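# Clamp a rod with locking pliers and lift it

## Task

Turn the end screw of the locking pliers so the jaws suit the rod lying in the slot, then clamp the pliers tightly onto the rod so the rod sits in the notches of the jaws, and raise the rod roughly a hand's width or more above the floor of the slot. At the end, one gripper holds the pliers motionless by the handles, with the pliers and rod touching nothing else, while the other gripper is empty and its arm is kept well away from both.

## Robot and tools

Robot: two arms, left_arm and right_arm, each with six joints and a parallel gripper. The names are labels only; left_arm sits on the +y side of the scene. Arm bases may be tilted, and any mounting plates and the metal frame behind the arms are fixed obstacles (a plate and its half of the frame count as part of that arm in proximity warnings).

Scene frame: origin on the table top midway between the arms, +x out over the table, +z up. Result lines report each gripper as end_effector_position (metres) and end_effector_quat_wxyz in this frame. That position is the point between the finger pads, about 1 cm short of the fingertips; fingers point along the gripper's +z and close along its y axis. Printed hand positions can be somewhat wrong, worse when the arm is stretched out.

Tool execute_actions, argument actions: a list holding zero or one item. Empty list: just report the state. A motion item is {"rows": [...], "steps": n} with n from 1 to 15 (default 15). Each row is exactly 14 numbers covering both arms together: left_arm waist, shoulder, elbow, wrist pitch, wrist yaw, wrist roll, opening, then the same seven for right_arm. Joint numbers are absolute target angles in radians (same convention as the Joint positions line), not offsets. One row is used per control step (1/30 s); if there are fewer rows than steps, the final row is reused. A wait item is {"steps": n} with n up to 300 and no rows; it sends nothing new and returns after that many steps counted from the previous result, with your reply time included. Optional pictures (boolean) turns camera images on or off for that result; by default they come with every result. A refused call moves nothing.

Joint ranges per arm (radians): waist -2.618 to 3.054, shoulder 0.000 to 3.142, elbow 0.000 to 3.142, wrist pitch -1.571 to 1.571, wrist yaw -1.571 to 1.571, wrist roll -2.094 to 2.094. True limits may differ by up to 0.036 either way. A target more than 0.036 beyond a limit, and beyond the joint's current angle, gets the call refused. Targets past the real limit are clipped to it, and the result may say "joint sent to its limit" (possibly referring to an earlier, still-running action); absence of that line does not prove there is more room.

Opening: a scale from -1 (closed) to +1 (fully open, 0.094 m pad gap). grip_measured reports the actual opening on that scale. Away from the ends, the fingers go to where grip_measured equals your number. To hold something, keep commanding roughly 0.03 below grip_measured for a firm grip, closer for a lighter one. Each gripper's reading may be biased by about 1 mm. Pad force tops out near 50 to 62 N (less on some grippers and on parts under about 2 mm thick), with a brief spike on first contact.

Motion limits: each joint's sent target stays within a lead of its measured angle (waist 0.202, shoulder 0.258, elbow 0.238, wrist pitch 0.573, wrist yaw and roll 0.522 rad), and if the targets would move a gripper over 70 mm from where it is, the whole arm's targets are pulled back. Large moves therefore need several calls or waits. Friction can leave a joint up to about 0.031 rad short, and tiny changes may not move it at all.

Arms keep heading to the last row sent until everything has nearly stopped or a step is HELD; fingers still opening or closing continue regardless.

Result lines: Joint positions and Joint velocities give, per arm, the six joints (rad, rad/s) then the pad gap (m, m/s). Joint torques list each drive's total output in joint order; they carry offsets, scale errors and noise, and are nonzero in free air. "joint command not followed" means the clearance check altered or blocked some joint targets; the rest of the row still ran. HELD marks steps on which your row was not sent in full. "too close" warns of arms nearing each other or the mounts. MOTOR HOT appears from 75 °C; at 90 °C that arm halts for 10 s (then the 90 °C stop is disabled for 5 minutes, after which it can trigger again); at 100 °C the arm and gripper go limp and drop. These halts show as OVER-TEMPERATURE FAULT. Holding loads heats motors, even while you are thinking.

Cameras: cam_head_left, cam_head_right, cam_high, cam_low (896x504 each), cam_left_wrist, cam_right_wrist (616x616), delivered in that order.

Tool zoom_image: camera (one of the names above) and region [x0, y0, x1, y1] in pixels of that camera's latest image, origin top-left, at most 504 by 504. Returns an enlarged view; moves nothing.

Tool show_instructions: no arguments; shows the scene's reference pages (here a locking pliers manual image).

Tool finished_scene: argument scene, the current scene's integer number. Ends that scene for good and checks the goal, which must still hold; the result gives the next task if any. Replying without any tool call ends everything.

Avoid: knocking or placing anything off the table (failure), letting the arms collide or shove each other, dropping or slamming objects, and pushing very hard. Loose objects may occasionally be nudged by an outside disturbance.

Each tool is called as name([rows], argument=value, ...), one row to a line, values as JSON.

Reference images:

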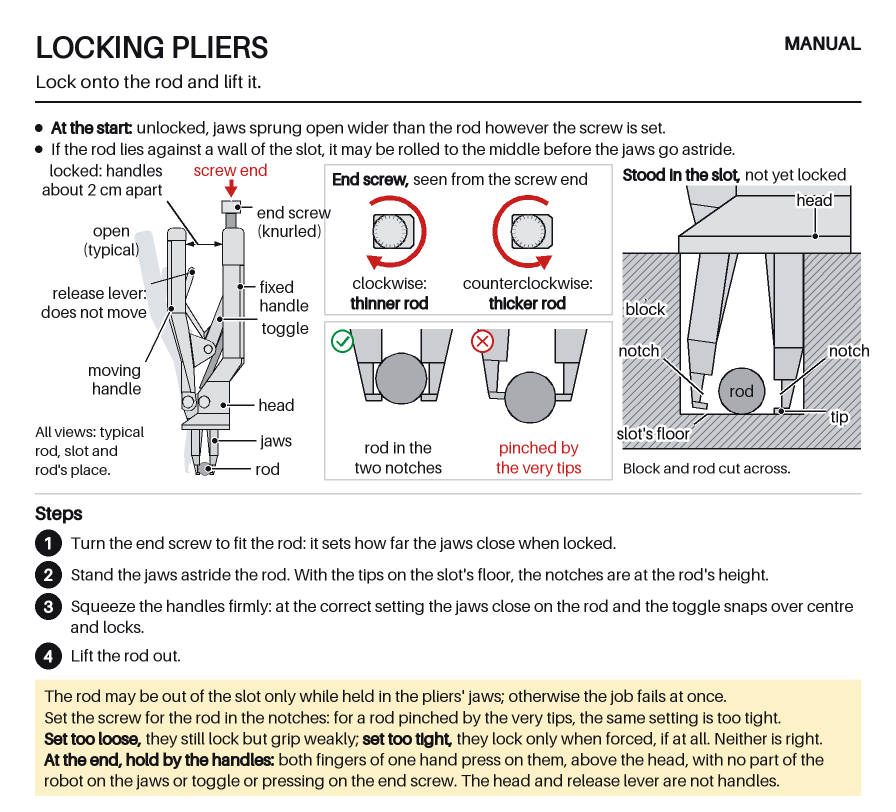

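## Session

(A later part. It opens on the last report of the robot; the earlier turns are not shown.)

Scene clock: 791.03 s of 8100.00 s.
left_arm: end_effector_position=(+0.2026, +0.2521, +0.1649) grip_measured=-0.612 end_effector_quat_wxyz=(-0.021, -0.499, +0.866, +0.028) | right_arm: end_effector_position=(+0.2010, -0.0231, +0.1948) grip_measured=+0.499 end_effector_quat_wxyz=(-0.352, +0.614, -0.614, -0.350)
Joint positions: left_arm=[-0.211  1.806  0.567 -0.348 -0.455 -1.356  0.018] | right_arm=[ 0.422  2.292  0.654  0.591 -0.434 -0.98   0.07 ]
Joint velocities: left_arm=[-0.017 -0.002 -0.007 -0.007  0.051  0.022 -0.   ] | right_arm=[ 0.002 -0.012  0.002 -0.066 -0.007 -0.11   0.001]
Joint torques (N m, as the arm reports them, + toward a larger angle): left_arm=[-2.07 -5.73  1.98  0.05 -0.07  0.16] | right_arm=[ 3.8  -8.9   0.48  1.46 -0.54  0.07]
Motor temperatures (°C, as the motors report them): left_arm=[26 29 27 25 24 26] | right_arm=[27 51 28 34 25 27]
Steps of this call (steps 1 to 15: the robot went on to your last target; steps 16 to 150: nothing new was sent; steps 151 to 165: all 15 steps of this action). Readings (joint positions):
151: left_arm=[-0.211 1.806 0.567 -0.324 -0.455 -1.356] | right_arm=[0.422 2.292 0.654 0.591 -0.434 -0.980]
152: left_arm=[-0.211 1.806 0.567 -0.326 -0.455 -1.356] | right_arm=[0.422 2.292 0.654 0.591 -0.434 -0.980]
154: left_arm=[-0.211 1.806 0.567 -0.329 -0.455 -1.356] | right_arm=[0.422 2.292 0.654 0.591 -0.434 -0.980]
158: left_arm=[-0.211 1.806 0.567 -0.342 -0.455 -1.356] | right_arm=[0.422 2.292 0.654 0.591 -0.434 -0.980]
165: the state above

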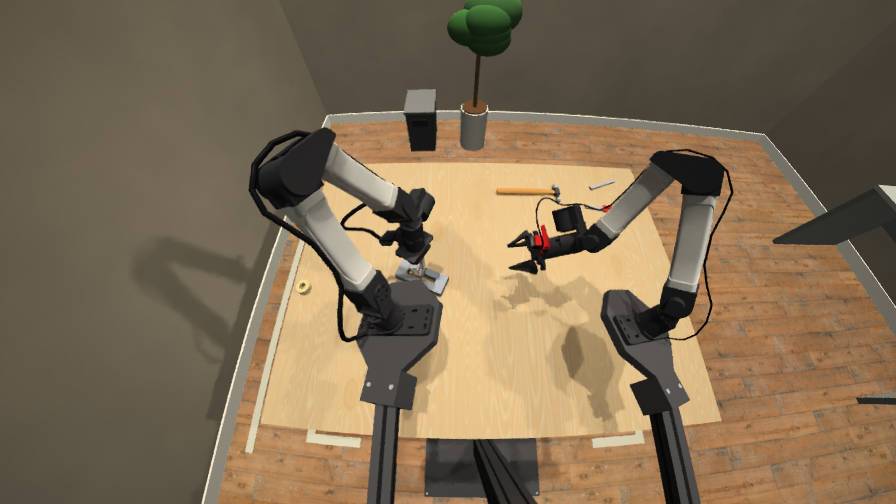

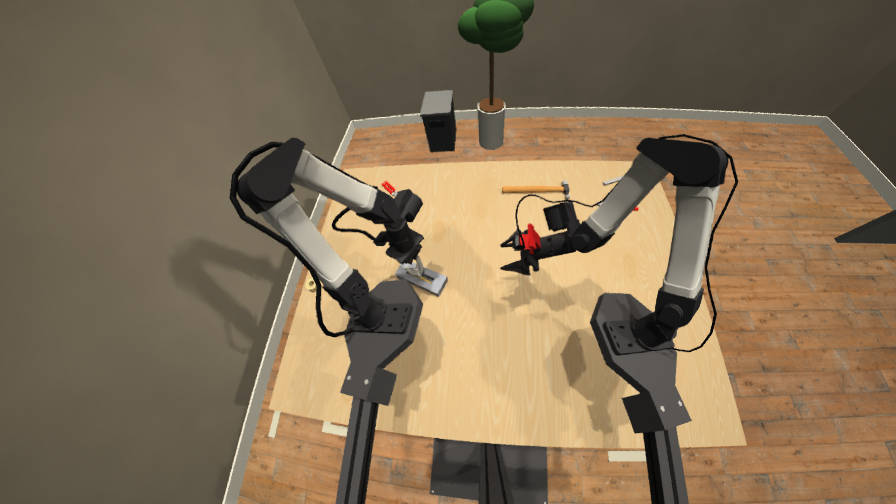

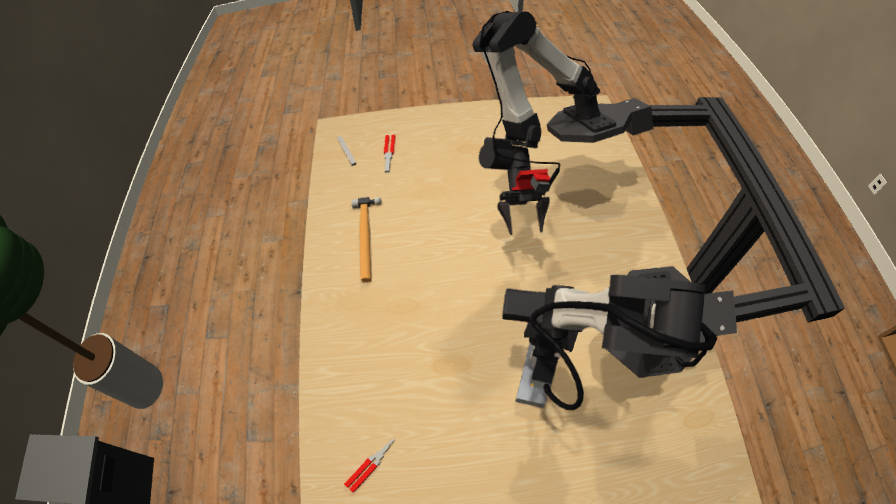

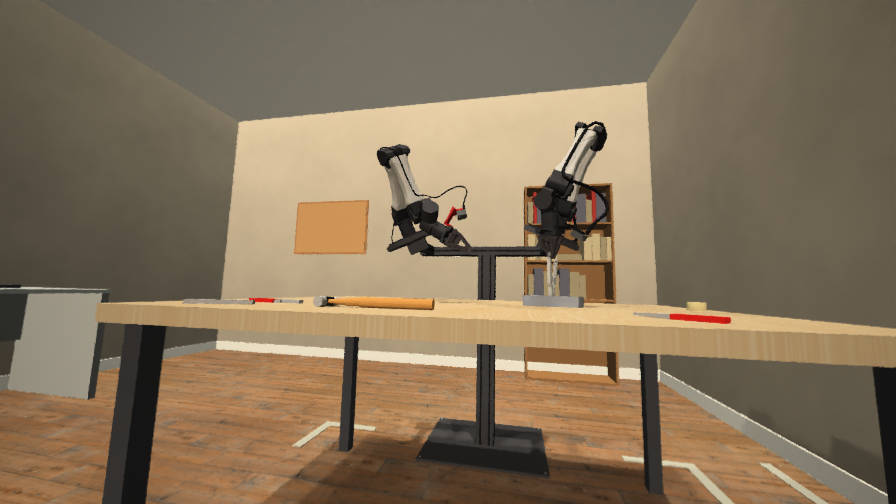

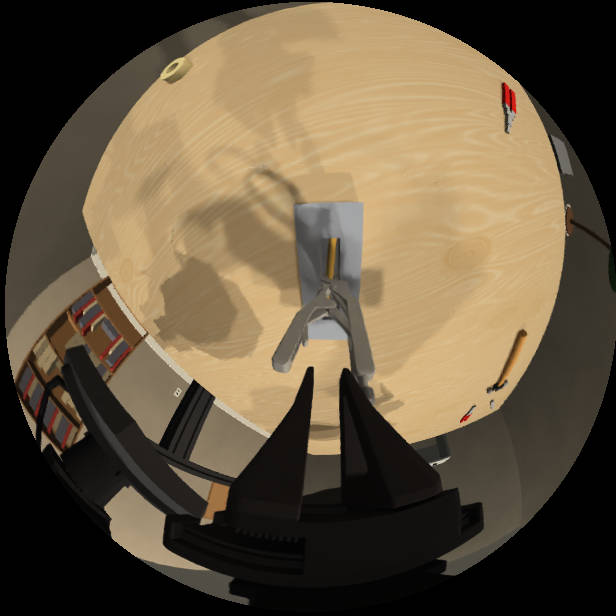

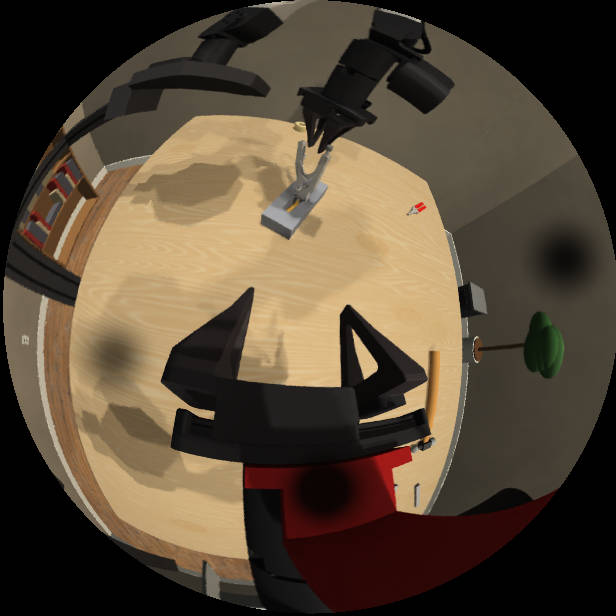

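execute_actions([
  {"rows":[[-0.211,1.806,0.56,-0.37,-0.455,-1.35,-0.9,0.425,2.283,0.63,0.6,-0.44,-0.98,0.5],[-0.22,1.79,0.56,-0.39,-0.455,-1.36,-0.9,0.425,2.283,0.63,0.6,-0.44,-0.98,0.5],[-0.23,1.77,0.56,-0.41,-0.455,-1.37,-0.9,0.425,2.283,0.63,0.6,-0.44,-0.98,0.5],[-0.24,1.75,0.56,-0.43,-0.455,-1.38,-0.9,0.425,2.283,0.63,0.6,-0.44,-0.98,0.5],[-0.25,1.73,0.56,-0.445,-0.455,-1.39,-0.9,0.425,2.283,0.63,0.6,-0.44,-0.98,0.5],[-0.26,1.71,0.56,-0.445,-0.455,-1.40,-0.9,0.425,2.283,0.63,0.6,-0.44,-0.98,0.5],[-0.268,1.69,0.57,-0.445,-0.455,-1.41,-0.9,0.425,2.283,0.63,0.6,-0.44,-0.98,0.5],[-0.275,1.68,0.58,-0.445,-0.455,-1.42,-0.9,0.425,2.283,0.63,0.6,-0.44,-0.98,0.5],[-0.275,1.68,0.59,-0.445,-0.455,-1.42,-0.9,0.425,2.283,0.63,0.6,-0.44,-0.98,0.5],[-0.275,1.68,0.60,-0.445,-0.455,-1.42,-0.9,0.425,2.283,0.63,0.6,-0.44,-0.98,0.5],[-0.275,1.69,0.615,-0.445,-0.455,-1.42,-0.9,0.425,2.283,0.63,0.6,-0.44,-0.98,0.5],[-0.275,1.71,0.63,-0.445,-0.455,-1.42,-0.6,0.425,2.283,0.63,0.6,-0.44,-0.98,0.5],[-0.275,1.725,0.635,-0.445,-0.455,-1.42,-0.4,0.425,2.283,0.63,0.6,-0.44,-0.98,0.5],[-0.275,1.735,0.635,-0.445,-0.455,-1.42,-0.4,0.425,2.283,0.63,0.6,-0.44,-0.98,0.5]],"steps":15},
], pictures=false)

execute_actions([
  {"steps":15},
])

zoom_image(camera="cam_left_wrist", region=[200,190,430,420])

Scene clock: 805.97 s of 8100.00 s.
left_arm: end_effector_position=(+0.2281, +0.2449, +0.1945) grip_measured=-0.410 end_effector_quat_wxyz=(+0.008, -0.514, +0.858, -0.006) | right_arm: end_effector_position=(+0.2010, -0.0231, +0.1948) grip_measured=+0.499 end_effector_quat_wxyz=(-0.352, +0.614, -0.614, -0.350)
Joint positions: left_arm=[-0.265  1.706  0.619 -0.428 -0.455 -1.407  0.028] | right_arm=[ 0.422  2.292  0.654  0.591 -0.434 -0.98   0.07 ]
Joint velocities: left_arm=[ 0.002  0.168  0.154 -0.051  0.022 -0.037  0.016] | right_arm=[ 0.022 -0.007 -0.002  0.051 -0.007  0.037 -0.   ]
Joint torques (N m, as the arm reports them, + toward a larger angle): left_arm=[-3.77 -5.42  4.99  0.16 -0.06  0.04] | right_arm=[ 3.76 -8.82  0.57  1.48 -0.47  0.  ]
Motor temperatures (°C, as the motors report them): left_arm=[26 29 27 25 24 26] | right_arm=[27 51 28 34 25 27]
Steps of this call (steps 1 to 15: the robot went on to your last target; steps 16 to 433: nothing new was sent; steps 434 to 448: all 15 steps of this action). Readings (joint positions):
434: left_arm=[-0.211 1.806 0.567 -0.350 -0.455 -1.356] | right_arm=[0.422 2.292 0.654 0.591 -0.434 -0.980]
435: left_arm=[-0.211 1.806 0.567 -0.353 -0.455 -1.356] | right_arm=[0.422 2.292 0.654 0.591 -0.434 -0.980]
437: left_arm=[-0.216 1.795 0.567 -0.372 -0.455 -1.360] | right_arm=[0.422 2.292 0.654 0.591 -0.434 -0.980]
441: left_arm=[-0.250 1.719 0.567 -0.410 -0.455 -1.383] | right_arm=[0.422 2.292 0.654 0.591 -0.434 -0.980]
448: the state above

Scene clock: 806.47 s of 8100.00 s.
left_arm: end_effector_position=(+0.2267, +0.2444, +0.1927) grip_measured=-0.402 end_effector_quat_wxyz=(+0.004, -0.514, +0.858, -0.002) | right_arm: end_effector_position=(+0.2010, -0.0231, +0.1948) grip_measured=+0.499 end_effector_quat_wxyz=(-0.352, +0.614, -0.614, -0.350)
Joint positions: left_arm=[-0.265  1.719  0.623 -0.431 -0.455 -1.413  0.028] | right_arm=[ 0.422  2.292  0.654  0.591 -0.434 -0.98   0.07 ]
Joint velocities: left_arm=[ 0.007 -0.002  0.002 -0.007  0.037  0.007  0.001] | right_arm=[ 0.002  0.012  0.002  0.007  0.037 -0.022  0.   ]
Joint torques (N m, as the arm reports them, + toward a larger angle): left_arm=[-3.78 -5.62  5.53  0.19 -0.06  0.05] | right_arm=[ 3.82 -8.84  0.66  1.47 -0.52  0.1 ]
Motor temperatures (°C, as the motors report them): left_arm=[26 29 27 25 24 26] | right_arm=[27 51 28 34 25 27]
Steps of this call (steps 1 to 15: the robot went on to your last target). Readings (joint positions):
1: left_arm=[-0.265 1.711 0.623 -0.428 -0.455 -1.409] | right_arm=[0.422 2.292 0.654 0.591 -0.434 -0.980]
2: left_arm=[-0.265 1.715 0.623 -0.428 -0.455 -1.410] | right_arm=[0.422 2.292 0.654 0.591 -0.434 -0.980]
4: left_arm=[-0.265 1.719 0.623 -0.430 -0.455 -1.411] | right_arm=[0.422 2.292 0.654 0.591 -0.434 -0.980]
8: left_arm=[-0.265 1.719 0.623 -0.431 -0.455 -1.413] | right_arm=[0.422 2.292 0.654 0.591 -0.434 -0.980]
15: the state above

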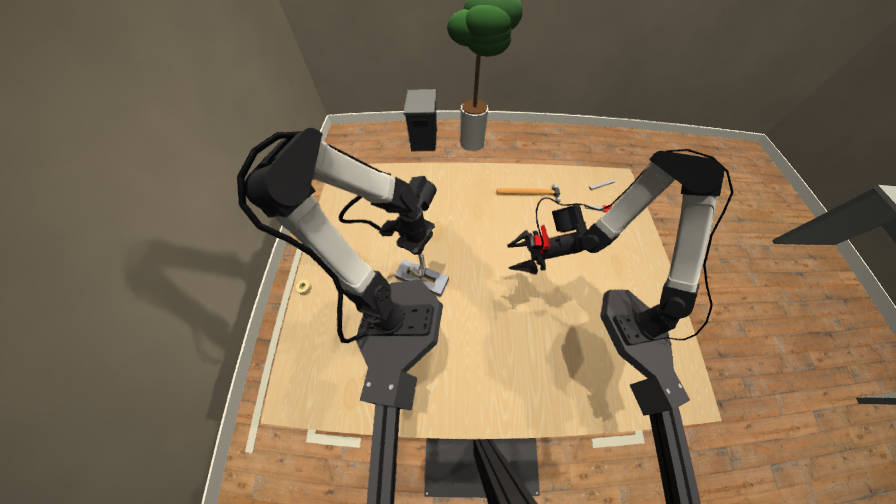

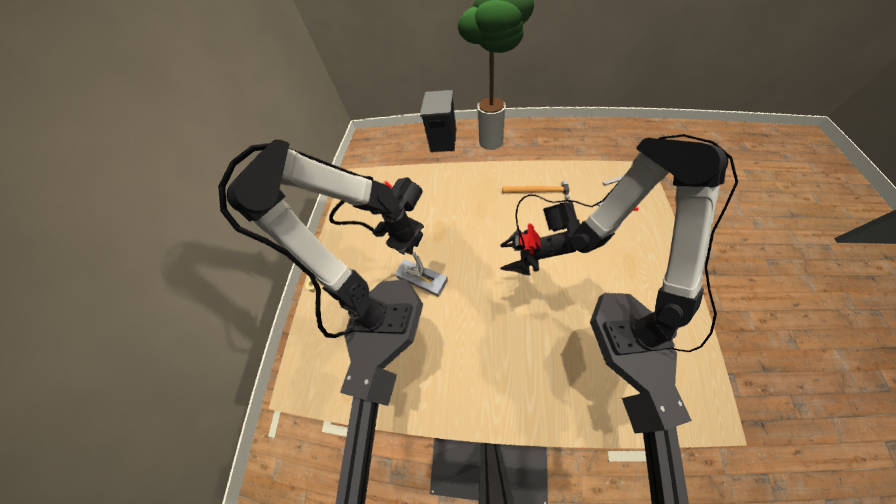

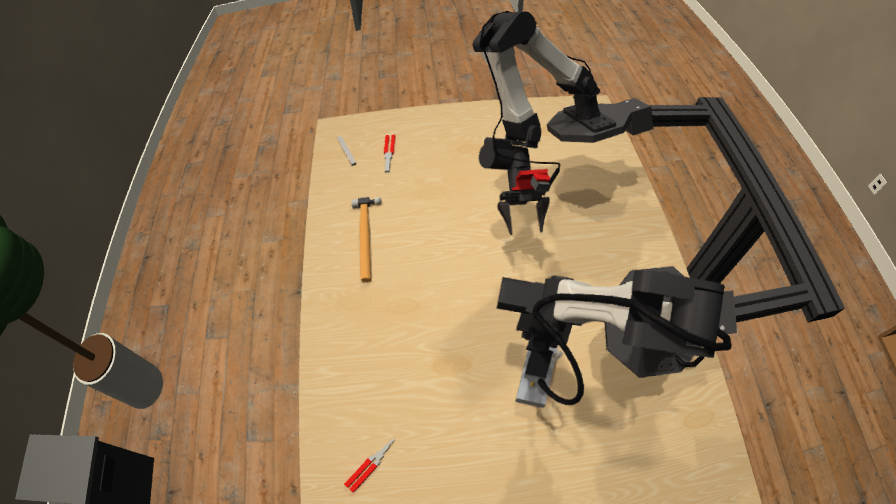

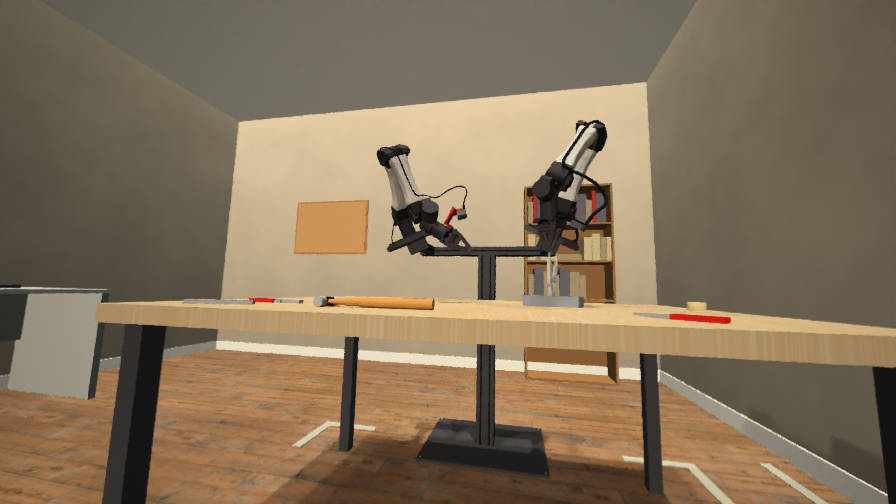

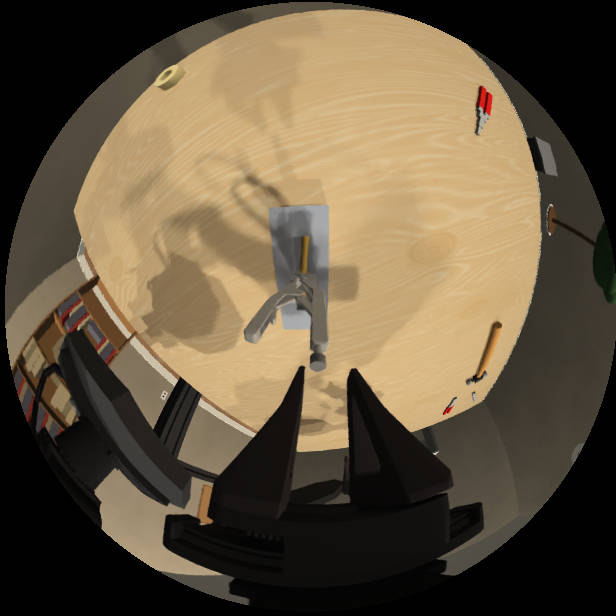

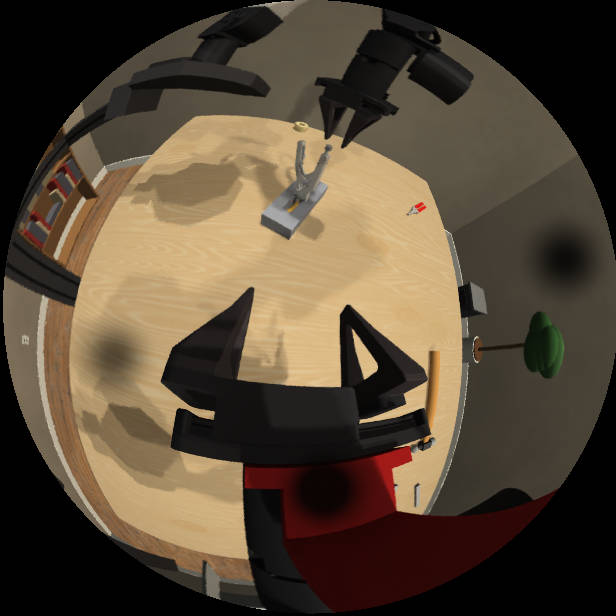

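Region (200, 190, 430, 420) of cam_left_wrist's 616x616 image, scaled by 2.191, with more detail than that image has.

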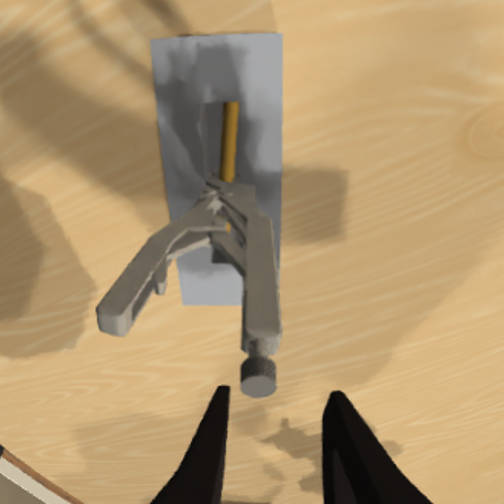

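execute_actions([
  {"rows":[[-0.255,1.735,0.60,-0.40,-0.455,-1.5,-0.2,0.425,2.283,0.63,0.6,-0.44,-0.98,0.5],[-0.25,1.74,0.59,-0.39,-0.455,-1.7,-0.2,0.425,2.283,0.63,0.6,-0.44,-0.98,0.5],[-0.246,1.75,0.588,-0.38,-0.455,-1.9,-0.2,0.425,2.283,0.63,0.6,-0.44,-0.98,0.5],[-0.242,1.76,0.588,-0.37,-0.455,-2.0,-0.2,0.425,2.283,0.63,0.6,-0.44,-0.98,0.5],[-0.238,1.77,0.588,-0.36,-0.455,-2.0,-0.2,0.425,2.283,0.63,0.6,-0.44,-0.98,0.5],[-0.234,1.78,0.588,-0.35,-0.455,-2.0,-0.2,0.425,2.283,0.63,0.6,-0.44,-0.98,0.5],[-0.228,1.79,0.588,-0.34,-0.455,-2.0,-0.2,0.425,2.283,0.63,0.6,-0.44,-0.98,0.5],[-0.222,1.803,0.588,-0.338,-0.455,-2.0,-0.2,0.425,2.283,0.63,0.6,-0.44,-0.98,0.5]],"steps":15},
], pictures=false)

execute_actions([
  {"steps":15},
])

zoom_image(camera="cam_left_wrist", region=[200,190,430,420])

Scene clock: 815.27 s of 8100.00 s.
left_arm: end_effector_position=(+0.2208, +0.2453, +0.1742) grip_measured=-0.202 end_effector_quat_wxyz=(+0.002, +0.735, -0.678, -0.010) | right_arm: end_effector_position=(+0.2010, -0.0231, +0.1948) grip_measured=+0.499 end_effector_quat_wxyz=(-0.352, +0.614, -0.614, -0.350)
Joint positions: left_arm=[-0.235  1.79   0.605 -0.359 -0.455 -1.964  0.037] | right_arm=[ 0.422  2.292  0.654  0.591 -0.434 -0.98   0.07 ]
Joint velocities: left_arm=[ 0.002  0.007  0.002  0.125  0.051 -0.183  0.   ] | right_arm=[-0.012 -0.007 -0.012  0.051  0.066 -0.051  0.   ]
Joint torques (N m, as the arm reports them, + toward a larger angle): left_arm=[-2.18 -6.11  2.32  0.36 -0.05  0.06] | right_arm=[ 3.71 -8.72  0.8   1.48 -0.54  0.11]
Motor temperatures (°C, as the motors report them): left_arm=[26 29 27 25 24 26] | right_arm=[27 51 28 34 25 27]
Steps of this call (steps 1 to 15: the robot went on to your last target; steps 16 to 249: nothing new was sent; steps 250 to 264: all 15 steps of this action). Readings (joint positions):
250: left_arm=[-0.265 1.719 0.623 -0.429 -0.455 -1.425] | right_arm=[0.422 2.292 0.654 0.591 -0.434 -0.980]
251: left_arm=[-0.265 1.719 0.621 -0.423 -0.455 -1.468] | right_arm=[0.422 2.292 0.654 0.591 -0.434 -0.980]
253: left_arm=[-0.263 1.725 0.615 -0.409 -0.455 -1.628] | right_arm=[0.422 2.292 0.654 0.591 -0.434 -0.980]
257: left_arm=[-0.246 1.766 0.609 -0.380 -0.455 -1.845] | right_arm=[0.422 2.292 0.654 0.591 -0.434 -0.980]
264: the state above

Scene clock: 815.77 s of 8100.00 s.
left_arm: end_effector_position=(+0.2222, +0.2448, +0.1741) grip_measured=-0.202 end_effector_quat_wxyz=(+0.000, +0.746, -0.666, -0.007) | right_arm: end_effector_position=(+0.2010, -0.0231, +0.1948) grip_measured=+0.499 end_effector_quat_wxyz=(-0.352, +0.614, -0.614, -0.350)
Joint positions: left_arm=[-0.235  1.79   0.605 -0.352 -0.455 -1.993  0.037] | right_arm=[ 0.422  2.292  0.654  0.591 -0.434 -0.98   0.07 ]
Joint velocities: left_arm=[ 0.007 -0.007  0.007  0.007 -0.037  0.037  0.001] | right_arm=[-0.027  0.002  0.022  0.051  0.037 -0.022 -0.001]
Joint torques (N m, as the arm reports them, + toward a larger angle): left_arm=[-2.23 -6.13  2.36  0.39 -0.05  0.06] | right_arm=[ 3.98 -9.03  0.75  1.45 -0.51  0.07]
Motor temperatures (°C, as the motors report them): left_arm=[26 29 27 25 24 26] | right_arm=[27 51 28 34 25 27]
Steps of this call (steps 1 to 15: the robot went on to your last target). Readings (joint positions):
1: left_arm=[-0.235 1.790 0.605 -0.357 -0.455 -1.970] | right_arm=[0.422 2.292 0.654 0.591 -0.434 -0.980]
2: left_arm=[-0.235 1.790 0.605 -0.356 -0.455 -1.975] | right_arm=[0.422 2.292 0.654 0.591 -0.434 -0.980]
4: left_arm=[-0.235 1.790 0.605 -0.354 -0.455 -1.981] | right_arm=[0.422 2.292 0.654 0.591 -0.434 -0.980]
8: left_arm=[-0.235 1.790 0.605 -0.353 -0.455 -1.989] | right_arm=[0.422 2.292 0.654 0.591 -0.434 -0.980]
15: the state above

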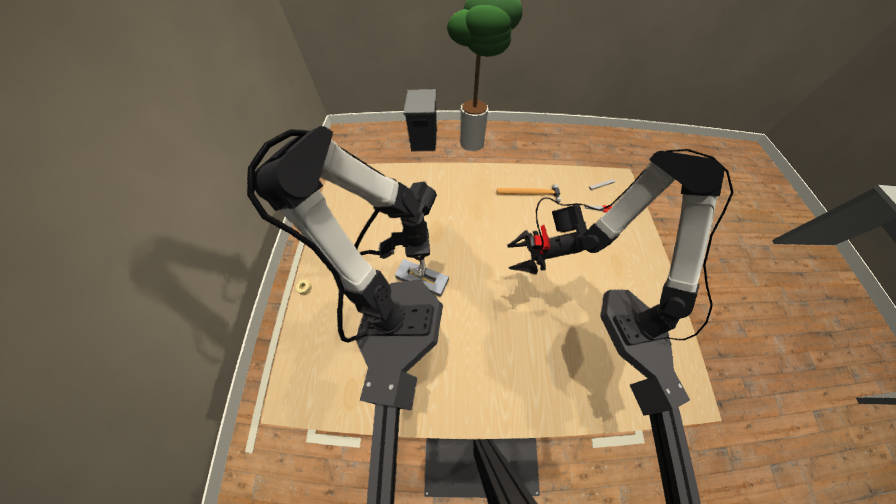

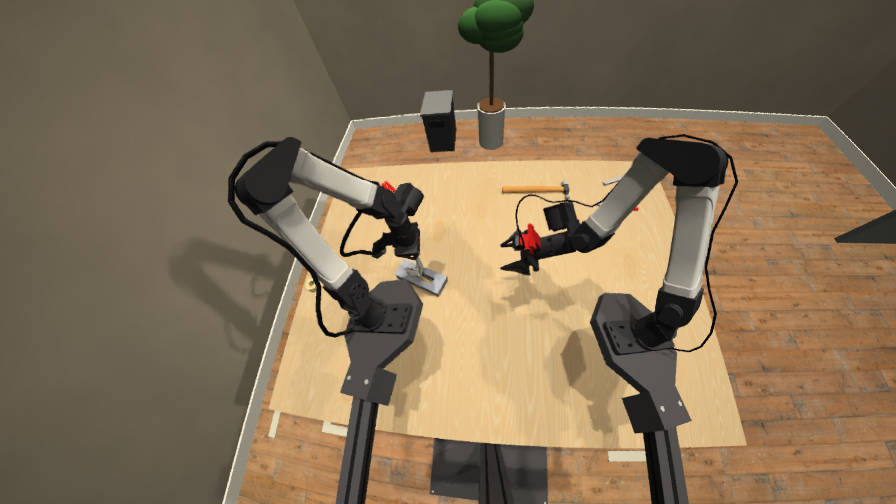

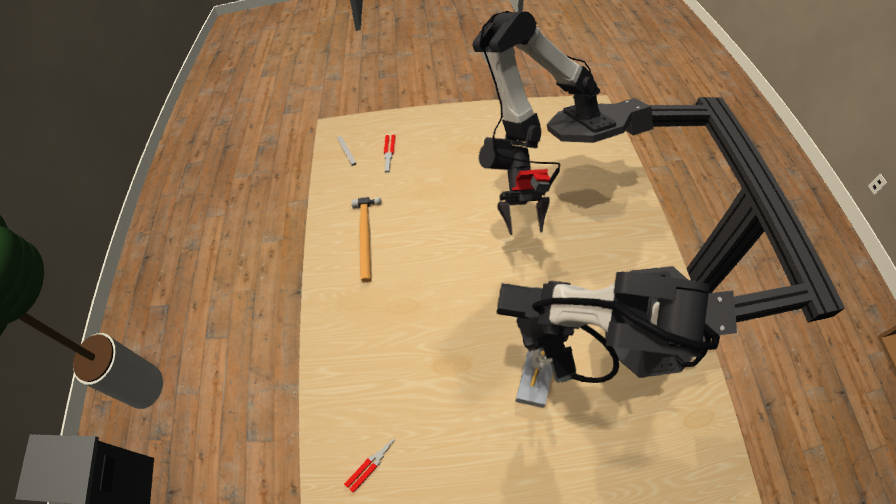

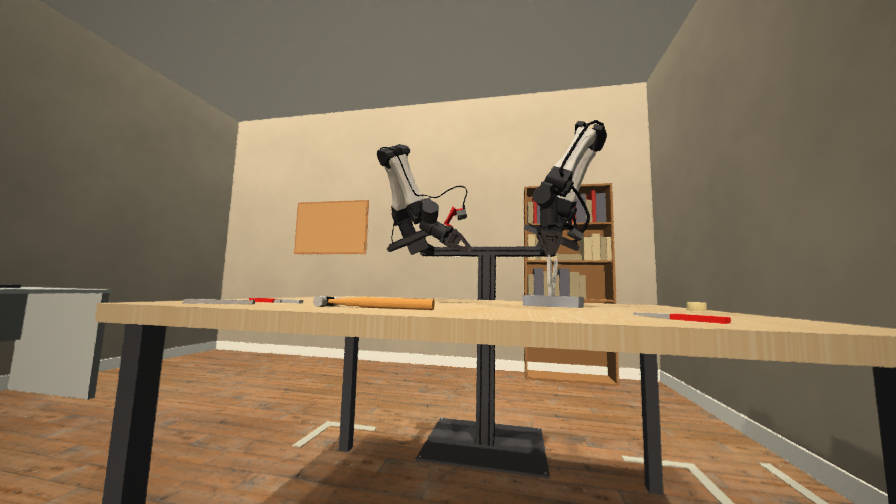

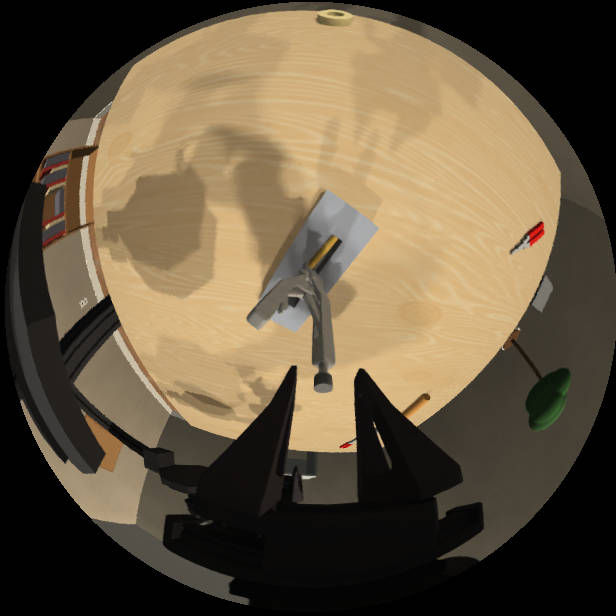

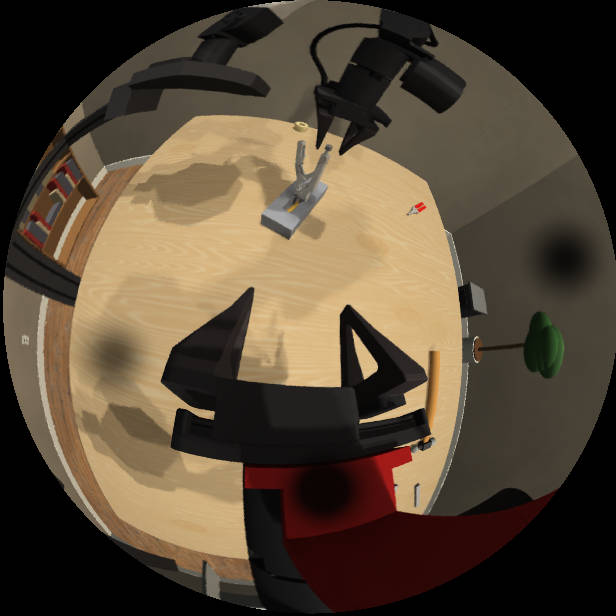

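Region (200, 190, 430, 420) of cam_left_wrist's 616x616 image, scaled by 2.191, with more detail than that image has.

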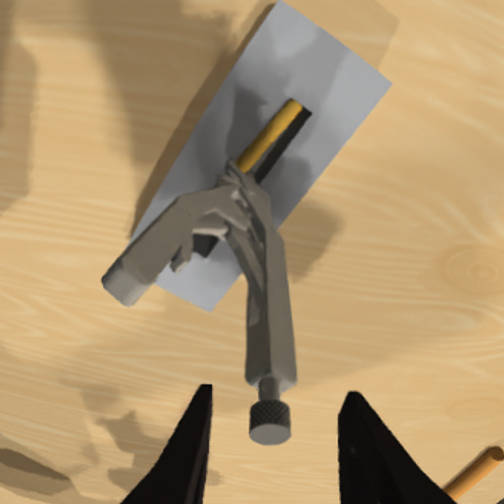

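Close and turn 1 rad.

execute_actions([
  {"rows":[[-0.23,1.79,0.60,-0.352,-0.455,-2.0,-0.5,0.425,2.283,0.63,0.6,-0.44,-0.98,0.5],[-0.23,1.79,0.60,-0.352,-0.455,-2.0,-0.55,0.425,2.283,0.63,0.6,-0.44,-0.98,0.5],[-0.23,1.79,0.60,-0.352,-0.455,-2.0,-0.6,0.425,2.283,0.63,0.6,-0.44,-0.98,0.5],[-0.23,1.79,0.60,-0.352,-0.455,-2.0,-0.63,0.425,2.283,0.63,0.6,-0.44,-0.98,0.5],[-0.23,1.79,0.60,-0.352,-0.455,-2.0,-0.66,0.425,2.283,0.63,0.6,-0.44,-0.98,0.5],[-0.23,1.79,0.60,-0.352,-0.455,-2.0,-0.69,0.425,2.283,0.63,0.6,-0.44,-0.98,0.5],[-0.23,1.79,0.60,-0.352,-0.455,-2.0,-0.72,0.425,2.283,0.63,0.6,-0.44,-0.98,0.5],[-0.23,1.79,0.60,-0.352,-0.455,-2.0,-0.74,0.425,2.283,0.63,0.6,-0.44,-0.98,0.5],[-0.23,1.79,0.60,-0.352,-0.455,-2.0,-0.76,0.425,2.283,0.63,0.6,-0.44,-0.98,0.5],[-0.23,1.79,0.60,-0.352,-0.455,-2.0,-0.78,0.425,2.283,0.63,0.6,-0.44,-0.98,0.5]],"steps":13},
], pictures=false)

execute_actions([
  {"rows":[[-0.23,1.79,0.60,-0.352,-0.455,-1.8,-0.78,0.425,2.283,0.63,0.6,-0.44,-0.98,0.5],[-0.23,1.79,0.60,-0.352,-0.455,-1.7,-0.78,0.425,2.283,0.63,0.6,-0.44,-0.98,0.5],[-0.23,1.79,0.60,-0.352,-0.455,-1.6,-0.78,0.425,2.283,0.63,0.6,-0.44,-0.98,0.5],[-0.23,1.79,0.60,-0.352,-0.455,-1.5,-0.78,0.425,2.283,0.63,0.6,-0.44,-0.98,0.5],[-0.23,1.79,0.60,-0.352,-0.455,-1.0,-0.78,0.425,2.283,0.63,0.6,-0.44,-0.98,0.5]],"steps":15},
], pictures=false)

execute_actions([
  {"steps":20},
])

zoom_image(camera="cam_left_wrist", region=[200,190,430,420])

Scene clock: 827.73 s of 8100.00 s.
left_arm: end_effector_position=(+0.2223, +0.2448, +0.1741) grip_measured=-0.770 end_effector_quat_wxyz=(+0.000, +0.746, -0.666, -0.007) | right_arm: end_effector_position=(+0.2010, -0.0231, +0.1948) grip_measured=+0.499 end_effector_quat_wxyz=(-0.352, +0.614, -0.614, -0.350)
Joint positions: left_arm=[-0.235  1.79   0.605 -0.351 -0.455 -1.994  0.011] | right_arm=[ 0.422  2.292  0.654  0.591 -0.434 -0.98   0.07 ]
Joint velocities: left_arm=[-0.017 -0.022  0.012 -0.007 -0.007 -0.022 -0.001] | right_arm=[ 0.002 -0.007  0.002 -0.022 -0.007  0.007  0.   ]
Joint torques (N m, as the arm reports them, + toward a larger angle): left_arm=[-2.8  -7.38  3.42  0.24 -0.06  0.05] | right_arm=[ 3.79 -8.72  0.88  1.49 -0.5   0.07]
Motor temperatures (°C, as the motors report them): left_arm=[26 29 27 25 24 26] | right_arm=[27 51 28 34 25 27]
Steps of this call (steps 1 to 15: the robot went on to your last target; steps 16 to 346: nothing new was sent; steps 347 to 359: all 13 steps of this action). Readings (joint positions):
347: left_arm=[-0.235 1.790 0.605 -0.351 -0.455 -1.994] | right_arm=[0.422 2.292 0.654 0.591 -0.434 -0.980]
348: left_arm=[-0.235 1.790 0.605 -0.351 -0.455 -1.994] | right_arm=[0.422 2.292 0.654 0.591 -0.434 -0.980]
350: left_arm=[-0.235 1.790 0.605 -0.351 -0.455 -1.994] | right_arm=[0.422 2.292 0.654 0.591 -0.434 -0.980]
354: left_arm=[-0.235 1.790 0.605 -0.351 -0.455 -1.994] | right_arm=[0.422 2.292 0.654 0.591 -0.434 -0.980]
359: the state above

Scene clock: 828.23 s of 8100.00 s.
left_arm: end_effector_position=(+0.2223, +0.2447, +0.1741) grip_measured=-0.770 end_effector_quat_wxyz=(-0.003, -0.381, +0.924, +0.006) | right_arm: end_effector_position=(+0.2010, -0.0231, +0.1948) grip_measured=+0.499 end_effector_quat_wxyz=(-0.352, +0.614, -0.614, -0.350)
Joint positions: left_arm=[-0.235  1.79   0.605 -0.351 -0.455 -1.092  0.011] | right_arm=[ 0.422  2.292  0.654  0.591 -0.434 -0.98   0.07 ]
Joint velocities: left_arm=[ 0.002 -0.017 -0.017 -0.037 -0.007  0.549  0.001] | right_arm=[-0.002 -0.007  0.002  0.037  0.022  0.037  0.001]
Joint torques (N m, as the arm reports them, + toward a larger angle): left_arm=[-2.81 -7.45  3.49  0.31 -0.05  0.16] | right_arm=[ 3.85 -8.91  0.75  1.43 -0.49  0.05]
Motor temperatures (°C, as the motors report them): left_arm=[26 29 27 25 24 26] | right_arm=[27 51 28 34 25 27]
Steps of this call (steps 1 to 15: all 15 steps of this action). Readings (joint positions):
1: left_arm=[-0.235 1.790 0.605 -0.351 -0.455 -1.967] | right_arm=[0.422 2.292 0.654 0.591 -0.434 -0.980]
2: left_arm=[-0.235 1.790 0.605 -0.351 -0.455 -1.920] | right_arm=[0.422 2.292 0.654 0.591 -0.434 -0.980]
4: left_arm=[-0.235 1.790 0.605 -0.351 -0.455 -1.796] | right_arm=[0.422 2.292 0.654 0.591 -0.434 -0.980]
8: left_arm=[-0.235 1.790 0.605 -0.351 -0.455 -1.412] | right_arm=[0.422 2.292 0.654 0.591 -0.434 -0.980]
15: the state above

Scene clock: 828.90 s of 8100.00 s.
left_arm: end_effector_position=(+0.2223, +0.2447, +0.1741) grip_measured=-0.770 end_effector_quat_wxyz=(-0.004, -0.343, +0.939, +0.006) | right_arm: end_effector_position=(+0.2010, -0.0231, +0.1948) grip_measured=+0.499 end_effector_quat_wxyz=(-0.352, +0.614, -0.614, -0.350)
Joint positions: left_arm=[-0.235  1.79   0.605 -0.351 -0.455 -1.009  0.011] | right_arm=[ 0.422  2.292  0.654  0.591 -0.434 -0.98   0.07 ]
Joint velocities: left_arm=[-0.007 -0.002  0.017  0.022 -0.022  0.051 -0.001] | right_arm=[ 0.007 -0.007 -0.002 -0.022  0.007 -0.066  0.   ]
Joint torques (N m, as the arm reports them, + toward a larger angle): left_arm=[-2.83 -7.45  3.5   0.32 -0.06  0.16] | right_arm=[ 3.93 -8.92  0.84  1.49 -0.51  0.02]
Motor temperatures (°C, as the motors report them): left_arm=[26 29 27 25 24 26] | right_arm=[27 51 28 34 25 27]
Steps of this call (steps 1 to 20: the robot went on to your last target). Readings (joint positions):
1: left_arm=[-0.235 1.790 0.605 -0.351 -0.455 -1.075] | right_arm=[0.422 2.292 0.654 0.591 -0.434 -0.980]
2: left_arm=[-0.235 1.790 0.605 -0.351 -0.455 -1.061] | right_arm=[0.422 2.292 0.654 0.591 -0.434 -0.980]
4: left_arm=[-0.235 1.790 0.605 -0.351 -0.455 -1.042] | right_arm=[0.422 2.292 0.654 0.591 -0.434 -0.980]
8: left_arm=[-0.235 1.790 0.605 -0.351 -0.455 -1.022] | right_arm=[0.422 2.292 0.654 0.591 -0.434 -0.980]
20: the state above

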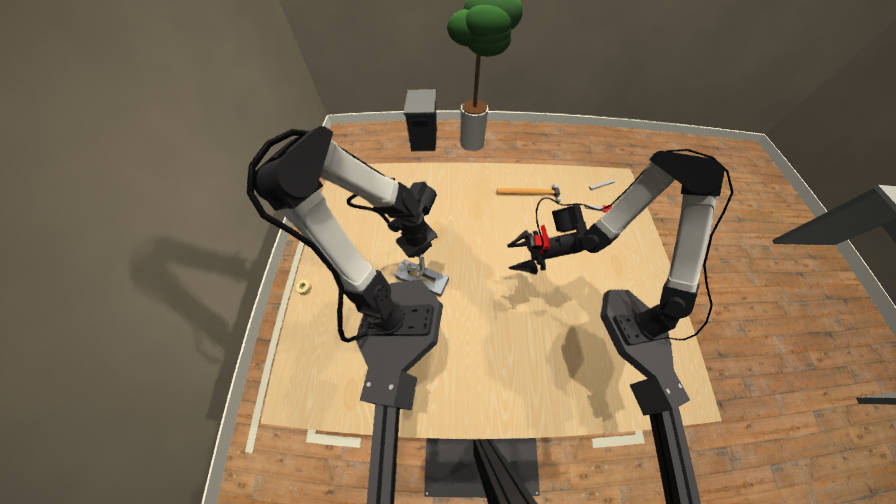

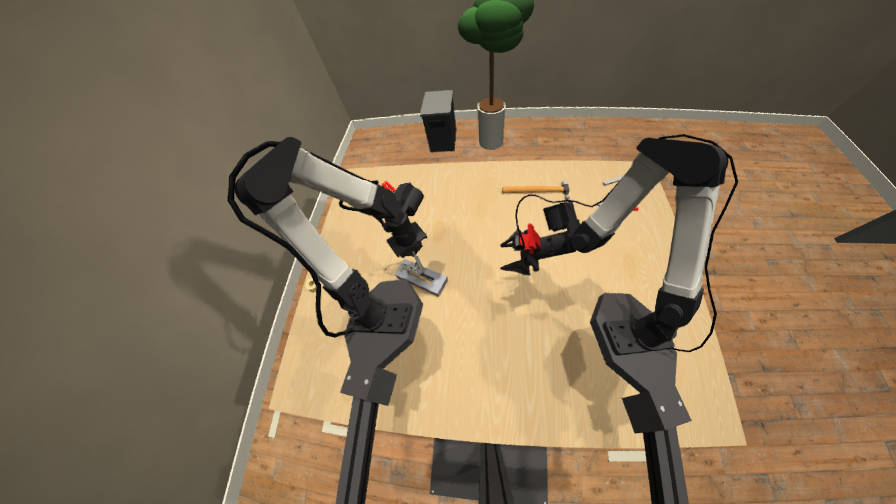

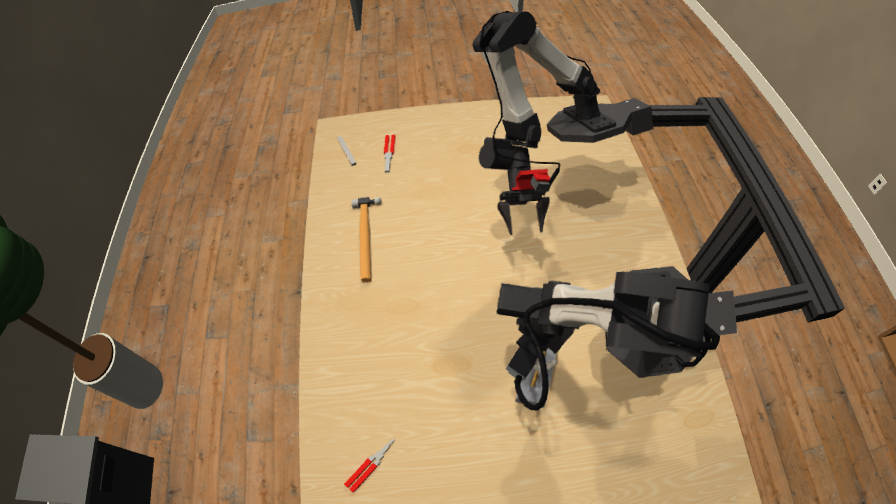

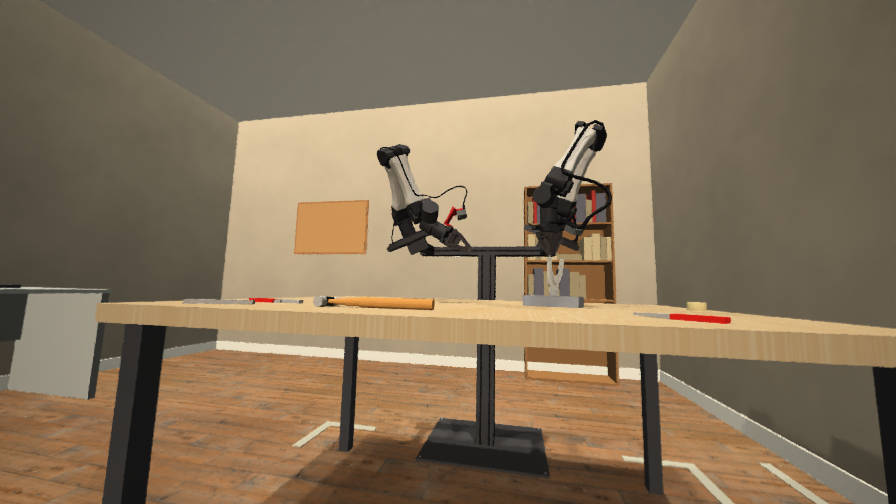

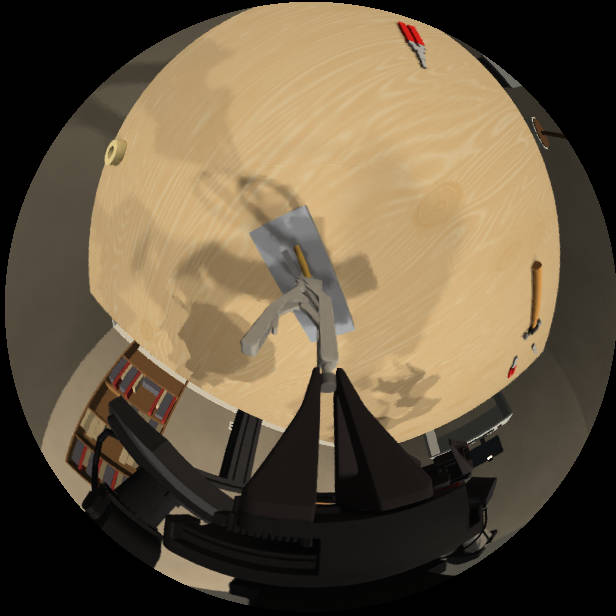

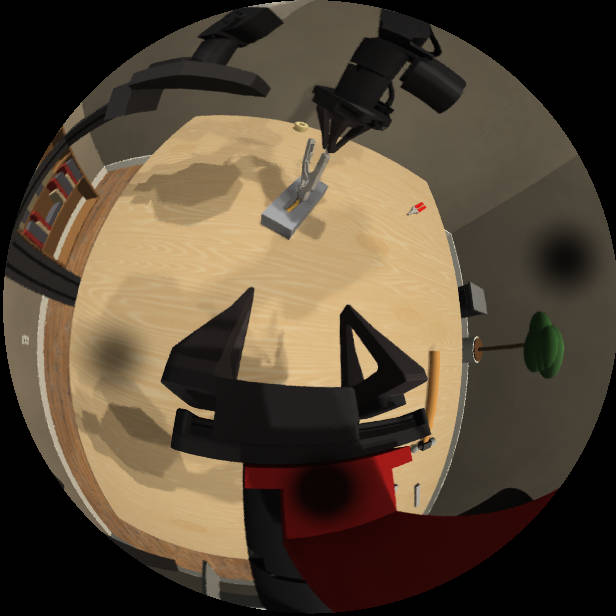

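Region (200, 190, 430, 420) of cam_left_wrist's 616x616 image, scaled by 2.191, with more detail than that image has.

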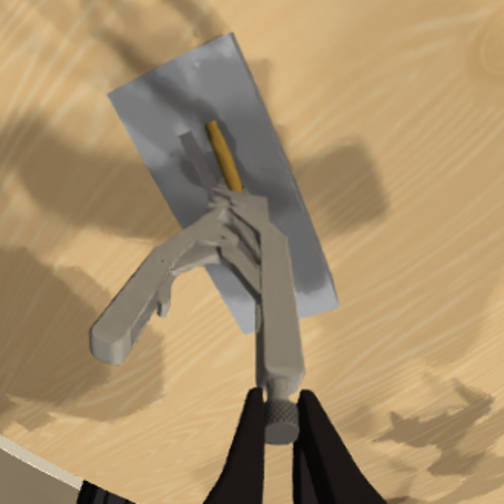

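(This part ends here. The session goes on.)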